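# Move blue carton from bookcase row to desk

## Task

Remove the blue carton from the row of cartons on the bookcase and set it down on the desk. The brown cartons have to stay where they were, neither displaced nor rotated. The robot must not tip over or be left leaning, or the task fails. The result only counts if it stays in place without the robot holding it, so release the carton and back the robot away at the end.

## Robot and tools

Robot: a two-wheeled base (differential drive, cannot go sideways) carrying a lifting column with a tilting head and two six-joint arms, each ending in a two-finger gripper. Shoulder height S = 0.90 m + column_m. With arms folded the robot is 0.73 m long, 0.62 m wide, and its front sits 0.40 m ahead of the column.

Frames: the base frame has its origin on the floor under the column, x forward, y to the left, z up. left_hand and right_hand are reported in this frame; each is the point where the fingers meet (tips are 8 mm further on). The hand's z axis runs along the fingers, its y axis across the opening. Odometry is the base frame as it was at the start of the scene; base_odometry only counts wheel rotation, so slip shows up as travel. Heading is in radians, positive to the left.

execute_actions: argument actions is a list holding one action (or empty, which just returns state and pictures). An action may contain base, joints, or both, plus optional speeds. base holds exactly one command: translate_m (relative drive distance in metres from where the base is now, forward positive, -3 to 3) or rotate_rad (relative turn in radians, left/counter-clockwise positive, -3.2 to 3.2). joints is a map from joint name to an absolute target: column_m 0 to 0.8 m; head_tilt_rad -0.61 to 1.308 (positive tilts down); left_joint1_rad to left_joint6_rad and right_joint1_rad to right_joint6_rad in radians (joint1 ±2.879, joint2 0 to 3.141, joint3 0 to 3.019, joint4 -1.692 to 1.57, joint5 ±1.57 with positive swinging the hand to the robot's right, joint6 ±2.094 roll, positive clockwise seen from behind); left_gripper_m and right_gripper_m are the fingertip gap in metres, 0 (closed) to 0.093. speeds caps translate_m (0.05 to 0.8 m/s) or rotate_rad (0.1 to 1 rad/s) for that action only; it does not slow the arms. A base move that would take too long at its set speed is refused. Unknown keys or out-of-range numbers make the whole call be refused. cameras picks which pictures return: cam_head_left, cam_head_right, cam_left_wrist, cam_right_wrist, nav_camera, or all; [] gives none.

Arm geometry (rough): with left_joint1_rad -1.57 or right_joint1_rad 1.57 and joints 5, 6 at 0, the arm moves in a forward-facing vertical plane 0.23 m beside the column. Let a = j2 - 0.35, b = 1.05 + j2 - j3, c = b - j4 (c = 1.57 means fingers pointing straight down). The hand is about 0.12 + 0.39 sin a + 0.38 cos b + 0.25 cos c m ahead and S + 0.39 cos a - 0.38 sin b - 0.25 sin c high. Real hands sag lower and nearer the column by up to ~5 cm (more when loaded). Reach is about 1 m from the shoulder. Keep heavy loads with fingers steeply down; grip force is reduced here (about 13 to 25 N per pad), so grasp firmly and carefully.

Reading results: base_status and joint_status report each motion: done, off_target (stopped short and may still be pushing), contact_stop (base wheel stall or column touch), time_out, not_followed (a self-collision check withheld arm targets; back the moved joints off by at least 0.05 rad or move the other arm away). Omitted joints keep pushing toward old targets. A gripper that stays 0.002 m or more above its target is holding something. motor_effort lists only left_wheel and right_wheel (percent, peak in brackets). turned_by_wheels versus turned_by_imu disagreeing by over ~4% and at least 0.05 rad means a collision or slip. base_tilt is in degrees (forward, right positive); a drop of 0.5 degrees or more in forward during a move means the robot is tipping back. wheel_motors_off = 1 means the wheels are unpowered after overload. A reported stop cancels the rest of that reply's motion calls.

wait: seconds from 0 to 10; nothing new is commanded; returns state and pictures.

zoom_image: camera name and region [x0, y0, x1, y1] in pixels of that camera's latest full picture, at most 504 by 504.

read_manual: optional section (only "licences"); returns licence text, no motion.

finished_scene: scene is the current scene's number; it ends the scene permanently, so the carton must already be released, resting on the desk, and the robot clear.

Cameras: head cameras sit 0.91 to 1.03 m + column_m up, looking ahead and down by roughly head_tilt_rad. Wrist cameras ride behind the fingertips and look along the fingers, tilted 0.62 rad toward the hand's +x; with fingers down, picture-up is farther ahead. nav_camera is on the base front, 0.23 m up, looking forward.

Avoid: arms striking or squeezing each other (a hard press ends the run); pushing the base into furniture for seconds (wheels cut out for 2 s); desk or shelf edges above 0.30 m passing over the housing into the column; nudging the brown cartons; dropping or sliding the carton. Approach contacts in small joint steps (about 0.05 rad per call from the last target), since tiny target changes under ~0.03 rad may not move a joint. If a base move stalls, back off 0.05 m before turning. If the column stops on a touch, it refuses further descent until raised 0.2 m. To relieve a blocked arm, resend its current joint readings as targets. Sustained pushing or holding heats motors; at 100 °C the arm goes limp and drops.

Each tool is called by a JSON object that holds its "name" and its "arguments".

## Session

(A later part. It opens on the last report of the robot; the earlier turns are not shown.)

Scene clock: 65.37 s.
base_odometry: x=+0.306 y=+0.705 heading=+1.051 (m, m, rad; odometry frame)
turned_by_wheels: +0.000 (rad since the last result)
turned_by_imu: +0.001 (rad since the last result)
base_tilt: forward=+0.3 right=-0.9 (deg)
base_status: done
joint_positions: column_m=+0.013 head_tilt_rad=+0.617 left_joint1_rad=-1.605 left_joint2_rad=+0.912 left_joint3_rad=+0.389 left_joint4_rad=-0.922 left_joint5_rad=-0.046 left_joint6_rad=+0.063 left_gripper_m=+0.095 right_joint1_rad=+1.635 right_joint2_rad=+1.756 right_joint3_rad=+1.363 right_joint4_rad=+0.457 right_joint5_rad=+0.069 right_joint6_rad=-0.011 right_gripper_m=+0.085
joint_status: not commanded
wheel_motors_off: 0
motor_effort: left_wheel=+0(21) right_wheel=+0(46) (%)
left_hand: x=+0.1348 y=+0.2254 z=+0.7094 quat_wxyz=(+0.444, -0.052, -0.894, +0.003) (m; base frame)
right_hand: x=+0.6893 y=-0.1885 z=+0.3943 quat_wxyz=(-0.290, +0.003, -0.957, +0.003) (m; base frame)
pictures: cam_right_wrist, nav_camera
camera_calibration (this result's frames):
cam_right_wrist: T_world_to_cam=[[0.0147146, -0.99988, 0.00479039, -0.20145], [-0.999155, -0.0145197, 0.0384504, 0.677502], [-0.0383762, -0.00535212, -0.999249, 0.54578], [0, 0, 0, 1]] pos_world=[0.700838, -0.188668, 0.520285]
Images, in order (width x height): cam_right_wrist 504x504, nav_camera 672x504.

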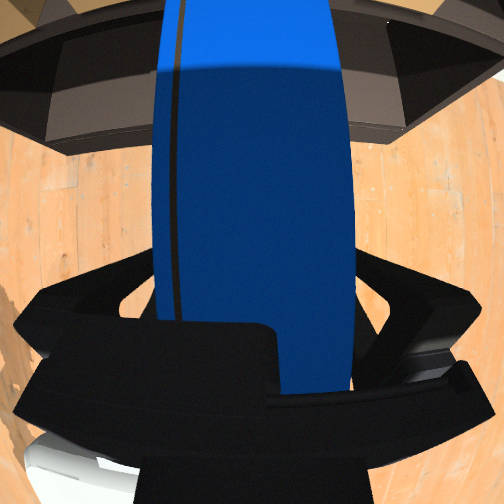

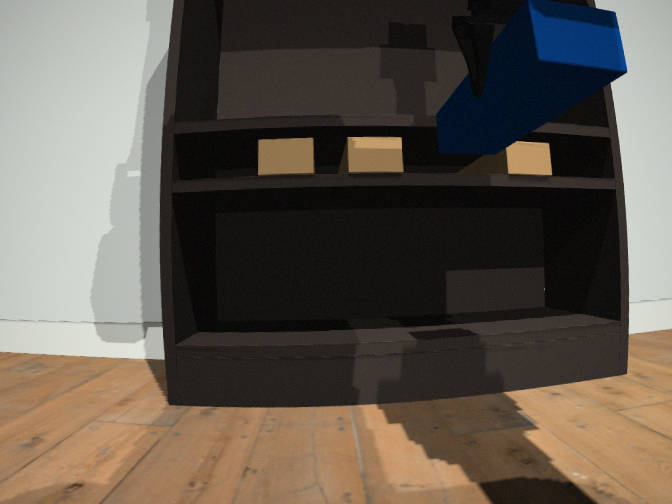

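The carton is held steady. The desk is on the opposite wall.

{"name": "execute_actions", "arguments": {"actions": [{"base":{"translate_m":-0.35},"speeds":{"translate_m":0.3},"joints":{"column_m":0.15}}], "cameras": []}}

{"name": "execute_actions", "arguments": {"actions": [{"base":{"rotate_rad":-3.0},"speeds":{"rotate_rad":0.6},"joints":{"column_m":0.5,"head_tilt_rad":0.5}}], "cameras": ["cam_head_left","nav_camera","cam_head_right"]}}

Scene clock: 71.43 s.
base_odometry: x=+0.132 y=+0.401 heading=+1.050 (m, m, rad; odometry frame)
turned_by_wheels: -0.001 (rad since the last result)
turned_by_imu: +0.000 (rad since the last result)
base_tilt: forward=+0.4 right=-0.7 (deg)
base_status: done
joint_positions: column_m=+0.150 head_tilt_rad=+0.617 left_joint1_rad=-1.605 left_joint2_rad=+0.912 left_joint3_rad=+0.389 left_joint4_rad=-0.922 left_joint5_rad=-0.046 left_joint6_rad=+0.063 left_gripper_m=+0.095 right_joint1_rad=+1.635 right_joint2_rad=+1.756 right_joint3_rad=+1.363 right_joint4_rad=+0.457 right_joint5_rad=+0.069 right_joint6_rad=-0.011 right_gripper_m=+0.085
joint_status: all done
wheel_motors_off: 0
motor_effort: left_wheel=-1(35) right_wheel=+2(57) (%)
left_hand: x=+0.1347 y=+0.2254 z=+0.8465 quat_wxyz=(+0.444, -0.052, -0.894, +0.003) (m; base frame)
right_hand: x=+0.6888 y=-0.1886 z=+0.5312 quat_wxyz=(-0.289, +0.003, -0.957, +0.003) (m; base frame)
pictures: none
No camera images: the call's "cameras" was empty. Leave "cameras" out to get every camera's image.

Scene clock: 77.33 s.
base_odometry: x=+0.132 y=+0.401 heading=-1.950 (m, m, rad; odometry frame)
turned_by_wheels: -3.000 (rad since the last result)
turned_by_imu: -3.001 (rad since the last result)
base_tilt: forward=+0.4 right=-0.7 (deg)
base_status: done
joint_positions: column_m=+0.500 head_tilt_rad=+0.518 left_joint1_rad=-1.605 left_joint2_rad=+0.912 left_joint3_rad=+0.389 left_joint4_rad=-0.922 left_joint5_rad=-0.046 left_joint6_rad=+0.063 left_gripper_m=+0.095 right_joint1_rad=+1.645 right_joint2_rad=+1.756 right_joint3_rad=+1.363 right_joint4_rad=+0.457 right_joint5_rad=+0.069 right_joint6_rad=-0.011 right_gripper_m=+0.085
joint_status: all done
wheel_motors_off: 0
motor_effort: left_wheel=+1(35) right_wheel=-1(37) (%)
left_hand: x=+0.1347 y=+0.2254 z=+1.1965 quat_wxyz=(+0.444, -0.052, -0.894, +0.003) (m; base frame)
right_hand: x=+0.6886 y=-0.1814 z=+0.8815 quat_wxyz=(-0.289, +0.004, -0.957, -0.001) (m; base frame)
pictures: cam_head_left, cam_head_right, nav_camera
camera_calibration (this result's frames):
cam_head_left: T_world_to_cam=[[0.0465322, -0.998149, -0.0391648, 0.106441], [-0.413408, 0.0164491, -0.910397, 1.36638], [0.909356, 0.0585539, -0.411878, 0.495632], [0, 0, 0, 1]] pos_world=[0.109213, 0.0547475, 1.45225]
cam_head_right: T_world_to_cam=[[0.0435083, -0.998763, -0.024072, -0.0295206], [-0.402286, 0.00454085, -0.915503, 1.37558], [0.91448, 0.0495158, -0.40159, 0.482078], [0, 0, 0, 1]] pos_world=[0.11381, -0.0596009, 1.45224]
Images, in order (width x height): cam_head_left 672x504, cam_head_right 672x504, nav_camera 672x504.

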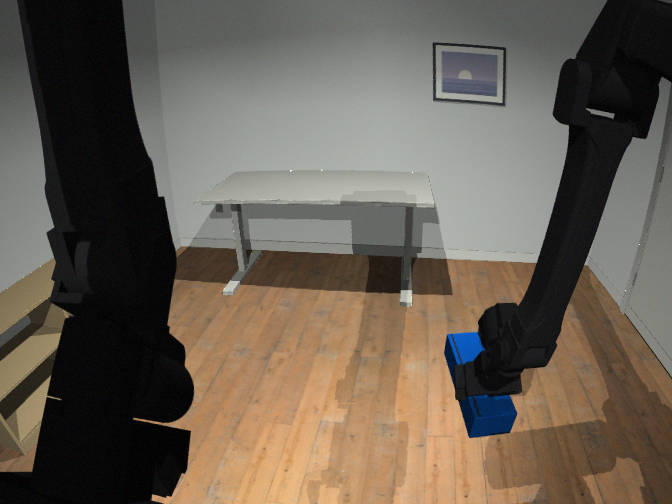

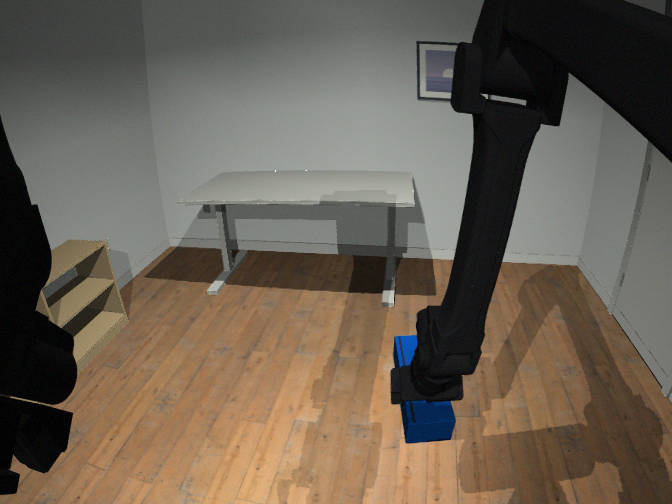

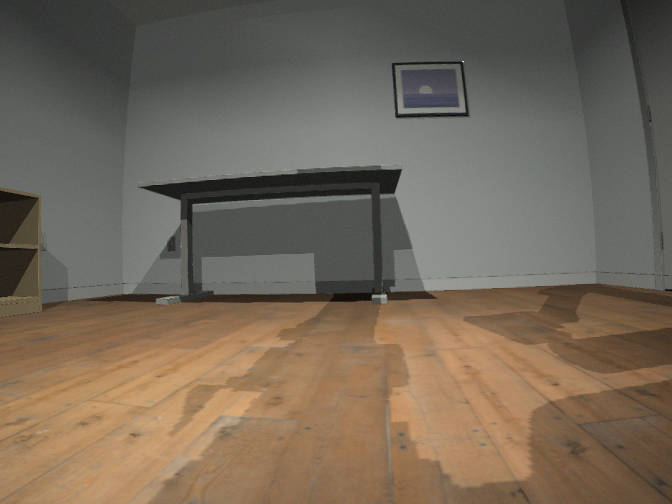

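{"name": "execute_actions", "arguments": {"actions": [{"base":{"rotate_rad":0.17},"speeds":{"rotate_rad":0.6},"joints":{"head_tilt_rad":0.9}}], "cameras": []}}

{"name": "execute_actions", "arguments": {"actions": [{"base":{"translate_m":1.9},"speeds":{"translate_m":0.6},"joints":{"column_m":0.46}}], "cameras": ["cam_head_left","nav_camera"]}}

Scene clock: 81.07 s.
base_odometry: x=+0.132 y=+0.401 heading=-1.780 (m, m, rad; odometry frame)
turned_by_wheels: +0.170 (rad since the last result)
turned_by_imu: +0.171 (rad since the last result)
base_tilt: forward=+0.3 right=-0.8 (deg)
base_status: done
joint_positions: column_m=+0.500 head_tilt_rad=+0.901 left_joint1_rad=-1.605 left_joint2_rad=+0.912 left_joint3_rad=+0.389 left_joint4_rad=-0.922 left_joint5_rad=-0.046 left_joint6_rad=+0.063 left_gripper_m=+0.095 right_joint1_rad=+1.647 right_joint2_rad=+1.756 right_joint3_rad=+1.363 right_joint4_rad=+0.457 right_joint5_rad=+0.070 right_joint6_rad=-0.011 right_gripper_m=+0.085
joint_status: all done
wheel_motors_off: 0
motor_effort: left_wheel=+1(19) right_wheel=+1(25) (%)
left_hand: x=+0.1347 y=+0.2254 z=+1.1965 quat_wxyz=(+0.444, -0.052, -0.894, +0.003) (m; base frame)
right_hand: x=+0.6886 y=-0.1800 z=+0.8816 quat_wxyz=(-0.289, +0.004, -0.957, -0.002) (m; base frame)
pictures: none
No camera images: the call's "cameras" was empty. Leave "cameras" out to get every camera's image.

Scene clock: 86.13 s.
base_odometry: x=-0.263 y=-1.458 heading=-1.781 (m, m, rad; odometry frame)
turned_by_wheels: -0.001 (rad since the last result)
turned_by_imu: +0.002 (rad since the last result)
base_tilt: forward=+0.4 right=-0.9 (deg)
base_status: done
joint_positions: column_m=+0.460 head_tilt_rad=+0.901 left_joint1_rad=-1.605 left_joint2_rad=+0.911 left_joint3_rad=+0.391 left_joint4_rad=-0.922 left_joint5_rad=-0.046 left_joint6_rad=+0.063 left_gripper_m=+0.095 right_joint1_rad=+1.647 right_joint2_rad=+1.756 right_joint3_rad=+1.364 right_joint4_rad=+0.457 right_joint5_rad=+0.070 right_joint6_rad=-0.011 right_gripper_m=+0.085
joint_status: all done
wheel_motors_off: 0
motor_effort: left_wheel=-1(35) right_wheel=+0(53) (%)
left_hand: x=+0.1358 y=+0.2254 z=+1.1563 quat_wxyz=(+0.443, -0.052, -0.895, +0.003) (m; base frame)
right_hand: x=+0.6891 y=-0.1800 z=+0.8417 quat_wxyz=(-0.290, +0.004, -0.957, -0.002) (m; base frame)
pictures: cam_head_left, nav_camera
camera_calibration (this result's frames):
cam_head_left: T_world_to_cam=[[0.028488, -0.998149, -0.053736, 0.126852], [-0.724148, 0.0164491, -0.689448, 1.0261], [0.689056, 0.0585539, -0.722339, 0.939156], [0, 0, 0, 1]] pos_world=[0.0923066, 0.0547475, 1.39265]
Images, in order (width x height): cam_head_left 672x504, nav_camera 672x504.

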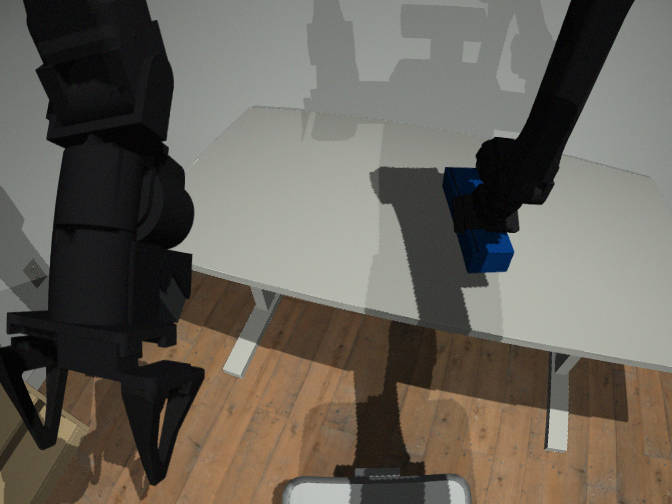

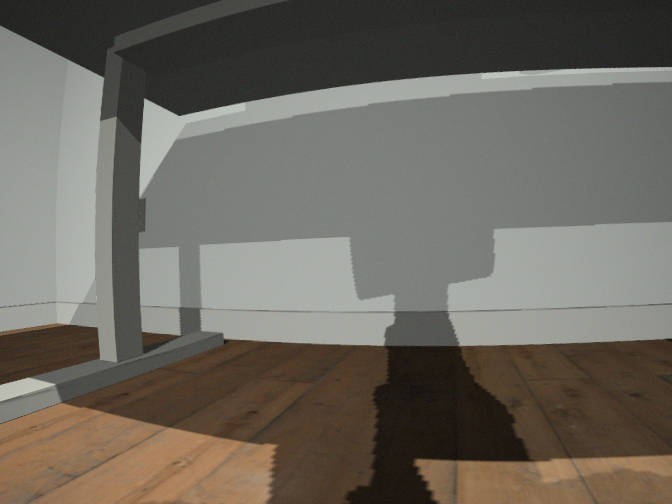

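{"name": "execute_actions", "arguments": {"actions": [{"base":{"translate_m":0.08},"speeds":{"translate_m":0.2},"joints":{"column_m":0.415}}], "cameras": ["cam_head_left","cam_right_wrist"]}}

{"name": "zoom_image", "arguments": {"camera": "cam_head_left", "region": [400,140,580,320]}}

Scene clock: 90.83 s.
base_odometry: x=-0.280 y=-1.536 heading=-1.781 (m, m, rad; odometry frame)
turned_by_wheels: -0.001 (rad since the last result)
turned_by_imu: +0.000 (rad since the last result)
base_tilt: forward=+0.4 right=-1.0 (deg)
base_status: done
joint_positions: column_m=+0.415 head_tilt_rad=+0.902 left_joint1_rad=-1.605 left_joint2_rad=+0.912 left_joint3_rad=+0.392 left_joint4_rad=-0.922 left_joint5_rad=-0.046 left_joint6_rad=+0.063 left_gripper_m=+0.095 right_joint1_rad=+1.647 right_joint2_rad=+1.756 right_joint3_rad=+1.367 right_joint4_rad=+0.457 right_joint5_rad=+0.070 right_joint6_rad=-0.011 right_gripper_m=+0.085
joint_status: all done
wheel_motors_off: 0
motor_effort: left_wheel=+0(29) right_wheel=+0(37) (%)
left_hand: x=+0.1366 y=+0.2254 z=+1.1109 quat_wxyz=(+0.443, -0.052, -0.895, +0.003) (m; base frame)
right_hand: x=+0.6906 y=-0.1800 z=+0.7972 quat_wxyz=(-0.291, +0.004, -0.957, -0.002) (m; base frame)
pictures: cam_head_left, cam_right_wrist
camera_calibration (this result's frames):
cam_head_left: T_world_to_cam=[[0.0284813, -0.998149, -0.0537396, 0.12444], [-0.724234, 0.0164491, -0.689358, 0.994963], [0.688965, 0.0585539, -0.722425, 0.906783], [0, 0, 0, 1]] pos_world=[0.0922999, 0.0547475, 1.34766]
cam_right_wrist: T_world_to_cam=[[0.0198496, -0.999793, -0.0045324, -0.190948], [-0.999165, -0.0199987, 0.0356306, 0.664748], [-0.0357139, 0.00382136, -0.999355, 0.948359], [0, 0, 0, 1]] pos_world=[0.701852, -0.181239, 0.923196]
Images, in order (width x height): cam_head_left 672x504, cam_right_wrist 504x504.

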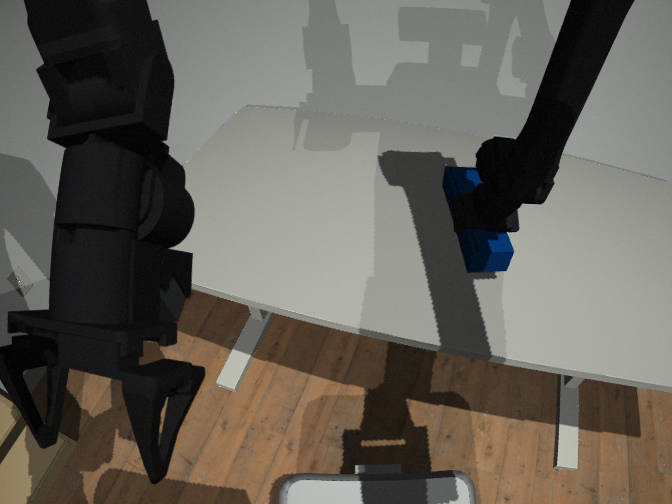

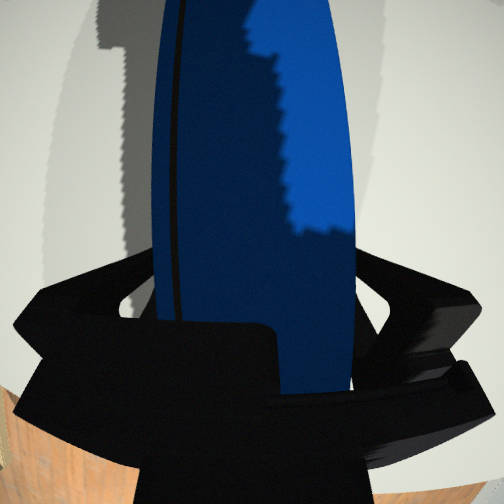

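Region (400, 140, 580, 320) of cam_head_left's 672x504 image, scaled by 2.800, with more detail than that image has.

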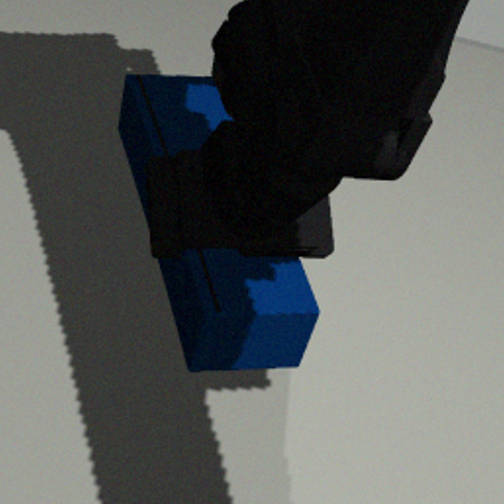

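{"name": "execute_actions", "arguments": {"actions": [{"joints":{"column_m":0.385}}], "cameras": ["cam_head_left"]}}

{"name": "zoom_image", "arguments": {"camera": "cam_head_left", "region": [400,140,580,320]}}

Scene clock: 93.73 s.
base_odometry: x=-0.280 y=-1.536 heading=-1.781 (m, m, rad; odometry frame)
turned_by_wheels: +0.000 (rad since the last result)
turned_by_imu: +0.000 (rad since the last result)
base_tilt: forward=+0.2 right=-0.8 (deg)
base_status: not commanded
joint_positions: column_m=+0.385 head_tilt_rad=+0.902 left_joint1_rad=-1.605 left_joint2_rad=+0.912 left_joint3_rad=+0.392 left_joint4_rad=-0.922 left_joint5_rad=-0.046 left_joint6_rad=+0.063 left_gripper_m=+0.095 right_joint1_rad=+1.647 right_joint2_rad=+1.756 right_joint3_rad=+1.367 right_joint4_rad=+0.457 right_joint5_rad=+0.070 right_joint6_rad=-0.011 right_gripper_m=+0.085
joint_status: all done
wheel_motors_off: 0
motor_effort: left_wheel=-2(1) right_wheel=+3(2) (%)
left_hand: x=+0.1366 y=+0.2254 z=+1.0809 quat_wxyz=(+0.443, -0.052, -0.895, +0.003) (m; base frame)
right_hand: x=+0.6906 y=-0.1800 z=+0.7672 quat_wxyz=(-0.291, +0.004, -0.957, -0.002) (m; base frame)
pictures: cam_head_left
camera_calibration (this result's frames):
cam_head_left: T_world_to_cam=[[0.0284813, -0.998149, -0.0537396, 0.122826], [-0.724234, 0.0164491, -0.689358, 0.974268], [0.688965, 0.0585539, -0.722425, 0.885096], [0, 0, 0, 1]] pos_world=[0.0922999, 0.0547475, 1.31764]
Images, in order (width x height): cam_head_left 672x504.

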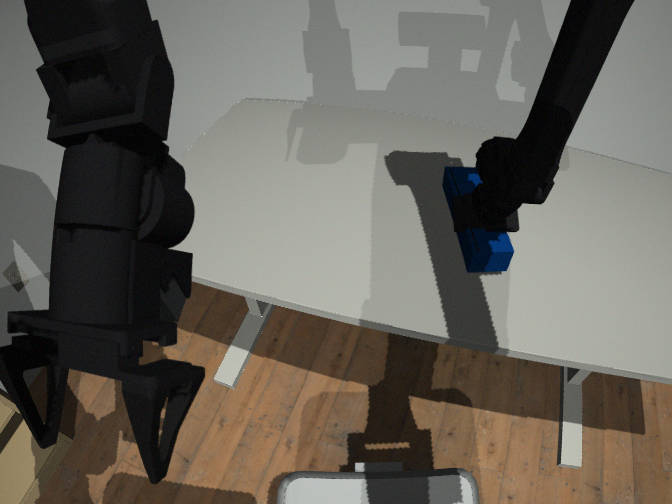

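Region (400, 140, 580, 320) of cam_head_left's 672x504 image, scaled by 2.800, with more detail than that image has.

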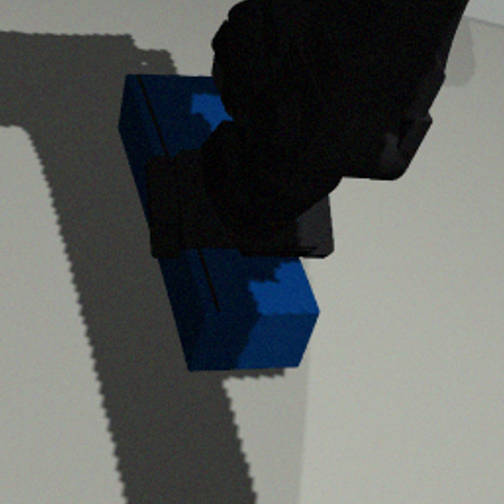

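{"name": "execute_actions", "arguments": {"actions": [{"joints":{"column_m":0.361}}], "cameras": ["cam_head_left","cam_right_wrist"]}}

{"name": "zoom_image", "arguments": {"camera": "cam_head_left", "region": [400,140,580,320]}}

Scene clock: 96.57 s.
base_odometry: x=-0.280 y=-1.536 heading=-1.781 (m, m, rad; odometry frame)
turned_by_wheels: +0.000 (rad since the last result)
turned_by_imu: +0.000 (rad since the last result)
base_tilt: forward=+0.4 right=-0.8 (deg)
base_status: not commanded
joint_positions: column_m=+0.361 head_tilt_rad=+0.902 left_joint1_rad=-1.605 left_joint2_rad=+0.912 left_joint3_rad=+0.392 left_joint4_rad=-0.922 left_joint5_rad=-0.046 left_joint6_rad=+0.063 left_gripper_m=+0.095 right_joint1_rad=+1.647 right_joint2_rad=+1.750 right_joint3_rad=+1.366 right_joint4_rad=+0.457 right_joint5_rad=+0.071 right_joint6_rad=-0.011 right_gripper_m=+0.085
joint_status: all done
wheel_motors_off: 0
motor_effort: left_wheel=-2(2) right_wheel=+3(4) (%)
left_hand: x=+0.1366 y=+0.2254 z=+1.0569 quat_wxyz=(+0.443, -0.052, -0.895, +0.003) (m; base frame)
right_hand: x=+0.6935 y=-0.1804 z=+0.7468 quat_wxyz=(-0.294, +0.003, -0.956, -0.001) (m; base frame)
pictures: cam_head_left, cam_right_wrist
camera_calibration (this result's frames):
cam_head_left: T_world_to_cam=[[0.0284813, -0.998149, -0.0537396, 0.121538], [-0.724234, 0.0164491, -0.689358, 0.957744], [0.688965, 0.0585539, -0.722425, 0.867779], [0, 0, 0, 1]] pos_world=[0.0922999, 0.0547475, 1.29366]
cam_right_wrist: T_world_to_cam=[[0.0186439, -0.99982, -0.00337455, -0.191652], [-0.999376, -0.0187367, 0.0299574, 0.674072], [-0.0300153, 0.00281392, -0.999545, 0.894053], [0, 0, 0, 1]] pos_world=[0.704059, -0.181504, 0.872806]
Images, in order (width x height): cam_head_left 672x504, cam_right_wrist 504x504.

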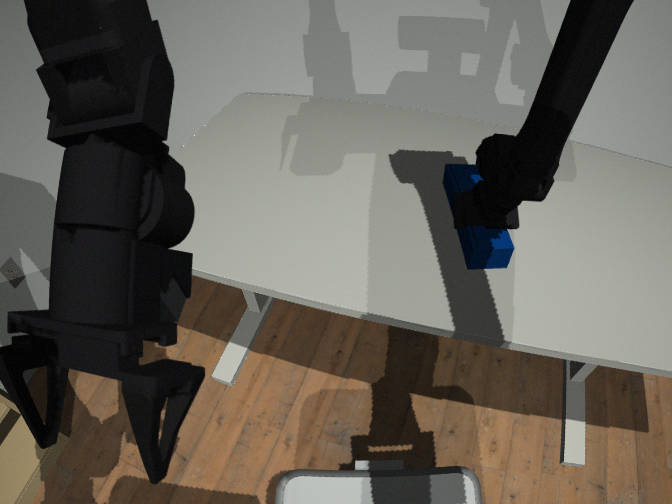

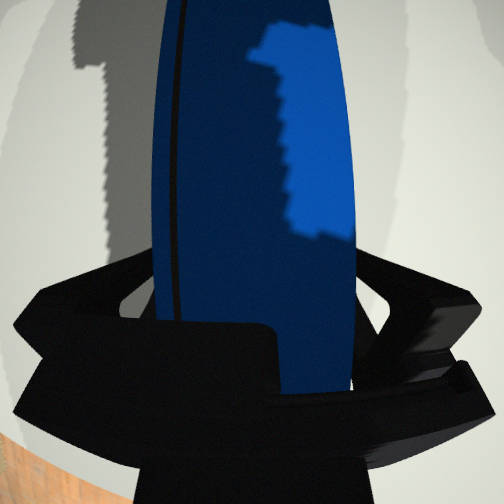

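Region (400, 140, 580, 320) of cam_head_left's 672x504 image, scaled by 2.800, with more detail than that image has.

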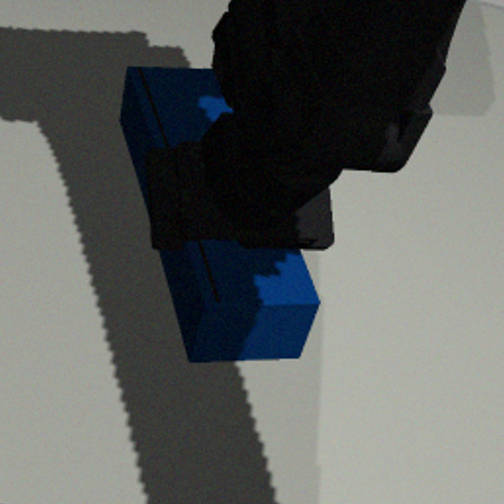

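The carton has touched down.

{"name": "execute_actions", "arguments": {"actions": [{"joints":{"right_gripper_m":0.093}}], "cameras": []}}

{"name": "execute_actions", "arguments": {"actions": [{"joints":{"column_m":0.44}}], "cameras": []}}

{"name": "execute_actions", "arguments": {"actions": [{"base":{"translate_m":-0.45}}], "cameras": ["cam_head_left"]}}

Scene clock: 99.53 s.
base_odometry: x=-0.280 y=-1.536 heading=-1.781 (m, m, rad; odometry frame)
turned_by_wheels: +0.000 (rad since the last result)
turned_by_imu: +0.000 (rad since the last result)
base_tilt: forward=+0.3 right=-0.7 (deg)
base_status: not commanded
joint_positions: column_m=+0.361 head_tilt_rad=+0.902 left_joint1_rad=-1.605 left_joint2_rad=+0.912 left_joint3_rad=+0.392 left_joint4_rad=-0.922 left_joint5_rad=-0.046 left_joint6_rad=+0.063 left_gripper_m=+0.095 right_joint1_rad=+1.647 right_joint2_rad=+1.751 right_joint3_rad=+1.366 right_joint4_rad=+0.457 right_joint5_rad=+0.071 right_joint6_rad=-0.011 right_gripper_m=+0.093
joint_status: all done
wheel_motors_off: 0
motor_effort: left_wheel=-3(2) right_wheel=+3(3) (%)
left_hand: x=+0.1366 y=+0.2254 z=+1.0569 quat_wxyz=(+0.443, -0.052, -0.895, +0.003) (m; base frame)
right_hand: x=+0.6931 y=-0.1804 z=+0.7463 quat_wxyz=(-0.293, +0.003, -0.956, -0.001) (m; base frame)
pictures: none
No camera images: the call's "cameras" was empty. Leave "cameras" out to get every camera's image.

Scene clock: 101.17 s.
base_odometry: x=-0.280 y=-1.536 heading=-1.781 (m, m, rad; odometry frame)
turned_by_wheels: +0.000 (rad since the last result)
turned_by_imu: +0.000 (rad since the last result)
base_tilt: forward=+0.3 right=-0.8 (deg)
base_status: not commanded
joint_positions: column_m=+0.440 head_tilt_rad=+0.902 left_joint1_rad=-1.605 left_joint2_rad=+0.912 left_joint3_rad=+0.392 left_joint4_rad=-0.922 left_joint5_rad=-0.046 left_joint6_rad=+0.063 left_gripper_m=+0.095 right_joint1_rad=+1.647 right_joint2_rad=+1.751 right_joint3_rad=+1.366 right_joint4_rad=+0.457 right_joint5_rad=+0.071 right_joint6_rad=-0.011 right_gripper_m=+0.093
joint_status: all done
wheel_motors_off: 0
motor_effort: left_wheel=-2(2) right_wheel=+3(4) (%)
left_hand: x=+0.1366 y=+0.2254 z=+1.1358 quat_wxyz=(+0.443, -0.052, -0.895, +0.003) (m; base frame)
right_hand: x=+0.6929 y=-0.1804 z=+0.8250 quat_wxyz=(-0.293, +0.003, -0.956, -0.001) (m; base frame)
pictures: none
No camera images: the call's "cameras" was empty. Leave "cameras" out to get every camera's image.

Scene clock: 103.70 s.
base_odometry: x=-0.186 y=-1.096 heading=-1.783 (m, m, rad; odometry frame)
turned_by_wheels: -0.001 (rad since the last result)
turned_by_imu: -0.001 (rad since the last result)
base_tilt: forward=+0.3 right=-0.7 (deg)
base_status: done
joint_positions: column_m=+0.440 head_tilt_rad=+0.902 left_joint1_rad=-1.605 left_joint2_rad=+0.912 left_joint3_rad=+0.389 left_joint4_rad=-0.922 left_joint5_rad=-0.046 left_joint6_rad=+0.063 left_gripper_m=+0.095 right_joint1_rad=+1.647 right_joint2_rad=+1.752 right_joint3_rad=+1.364 right_joint4_rad=+0.457 right_joint5_rad=+0.071 right_joint6_rad=-0.011 right_gripper_m=+0.093
joint_status: not commanded
wheel_motors_off: 0
motor_effort: left_wheel=-1(29) right_wheel=+1(44) (%)
left_hand: x=+0.1346 y=+0.2254 z=+1.1365 quat_wxyz=(+0.444, -0.052, -0.894, +0.003) (m; base frame)
right_hand: x=+0.6914 y=-0.1804 z=+0.8242 quat_wxyz=(-0.292, +0.004, -0.956, -0.001) (m; base frame)
pictures: cam_head_left
camera_calibration (this result's frames):
cam_head_left: T_world_to_cam=[[0.0284665, -0.998149, -0.0537474, 0.125789], [-0.724424, 0.0164491, -0.689159, 1.01185], [0.688767, 0.0585539, -0.722614, 0.925046], [0, 0, 0, 1]] pos_world=[0.0922852, 0.0547475, 1.37254]
Images, in order (width x height): cam_head_left 672x504.

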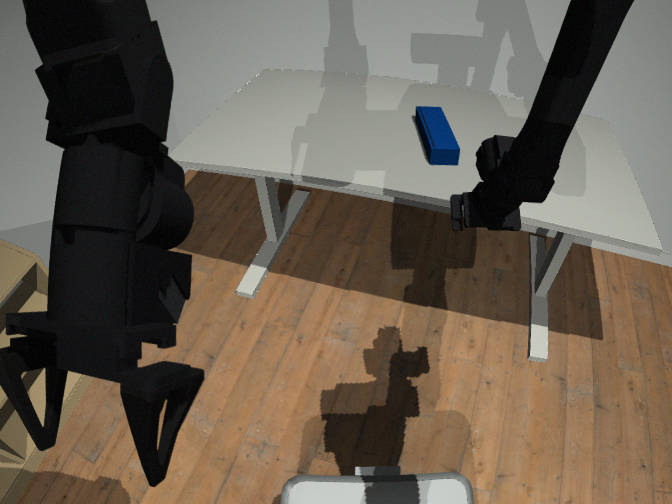

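{"name": "finished_scene", "arguments": {"scene": 2}}

The scene is finished: the task was done.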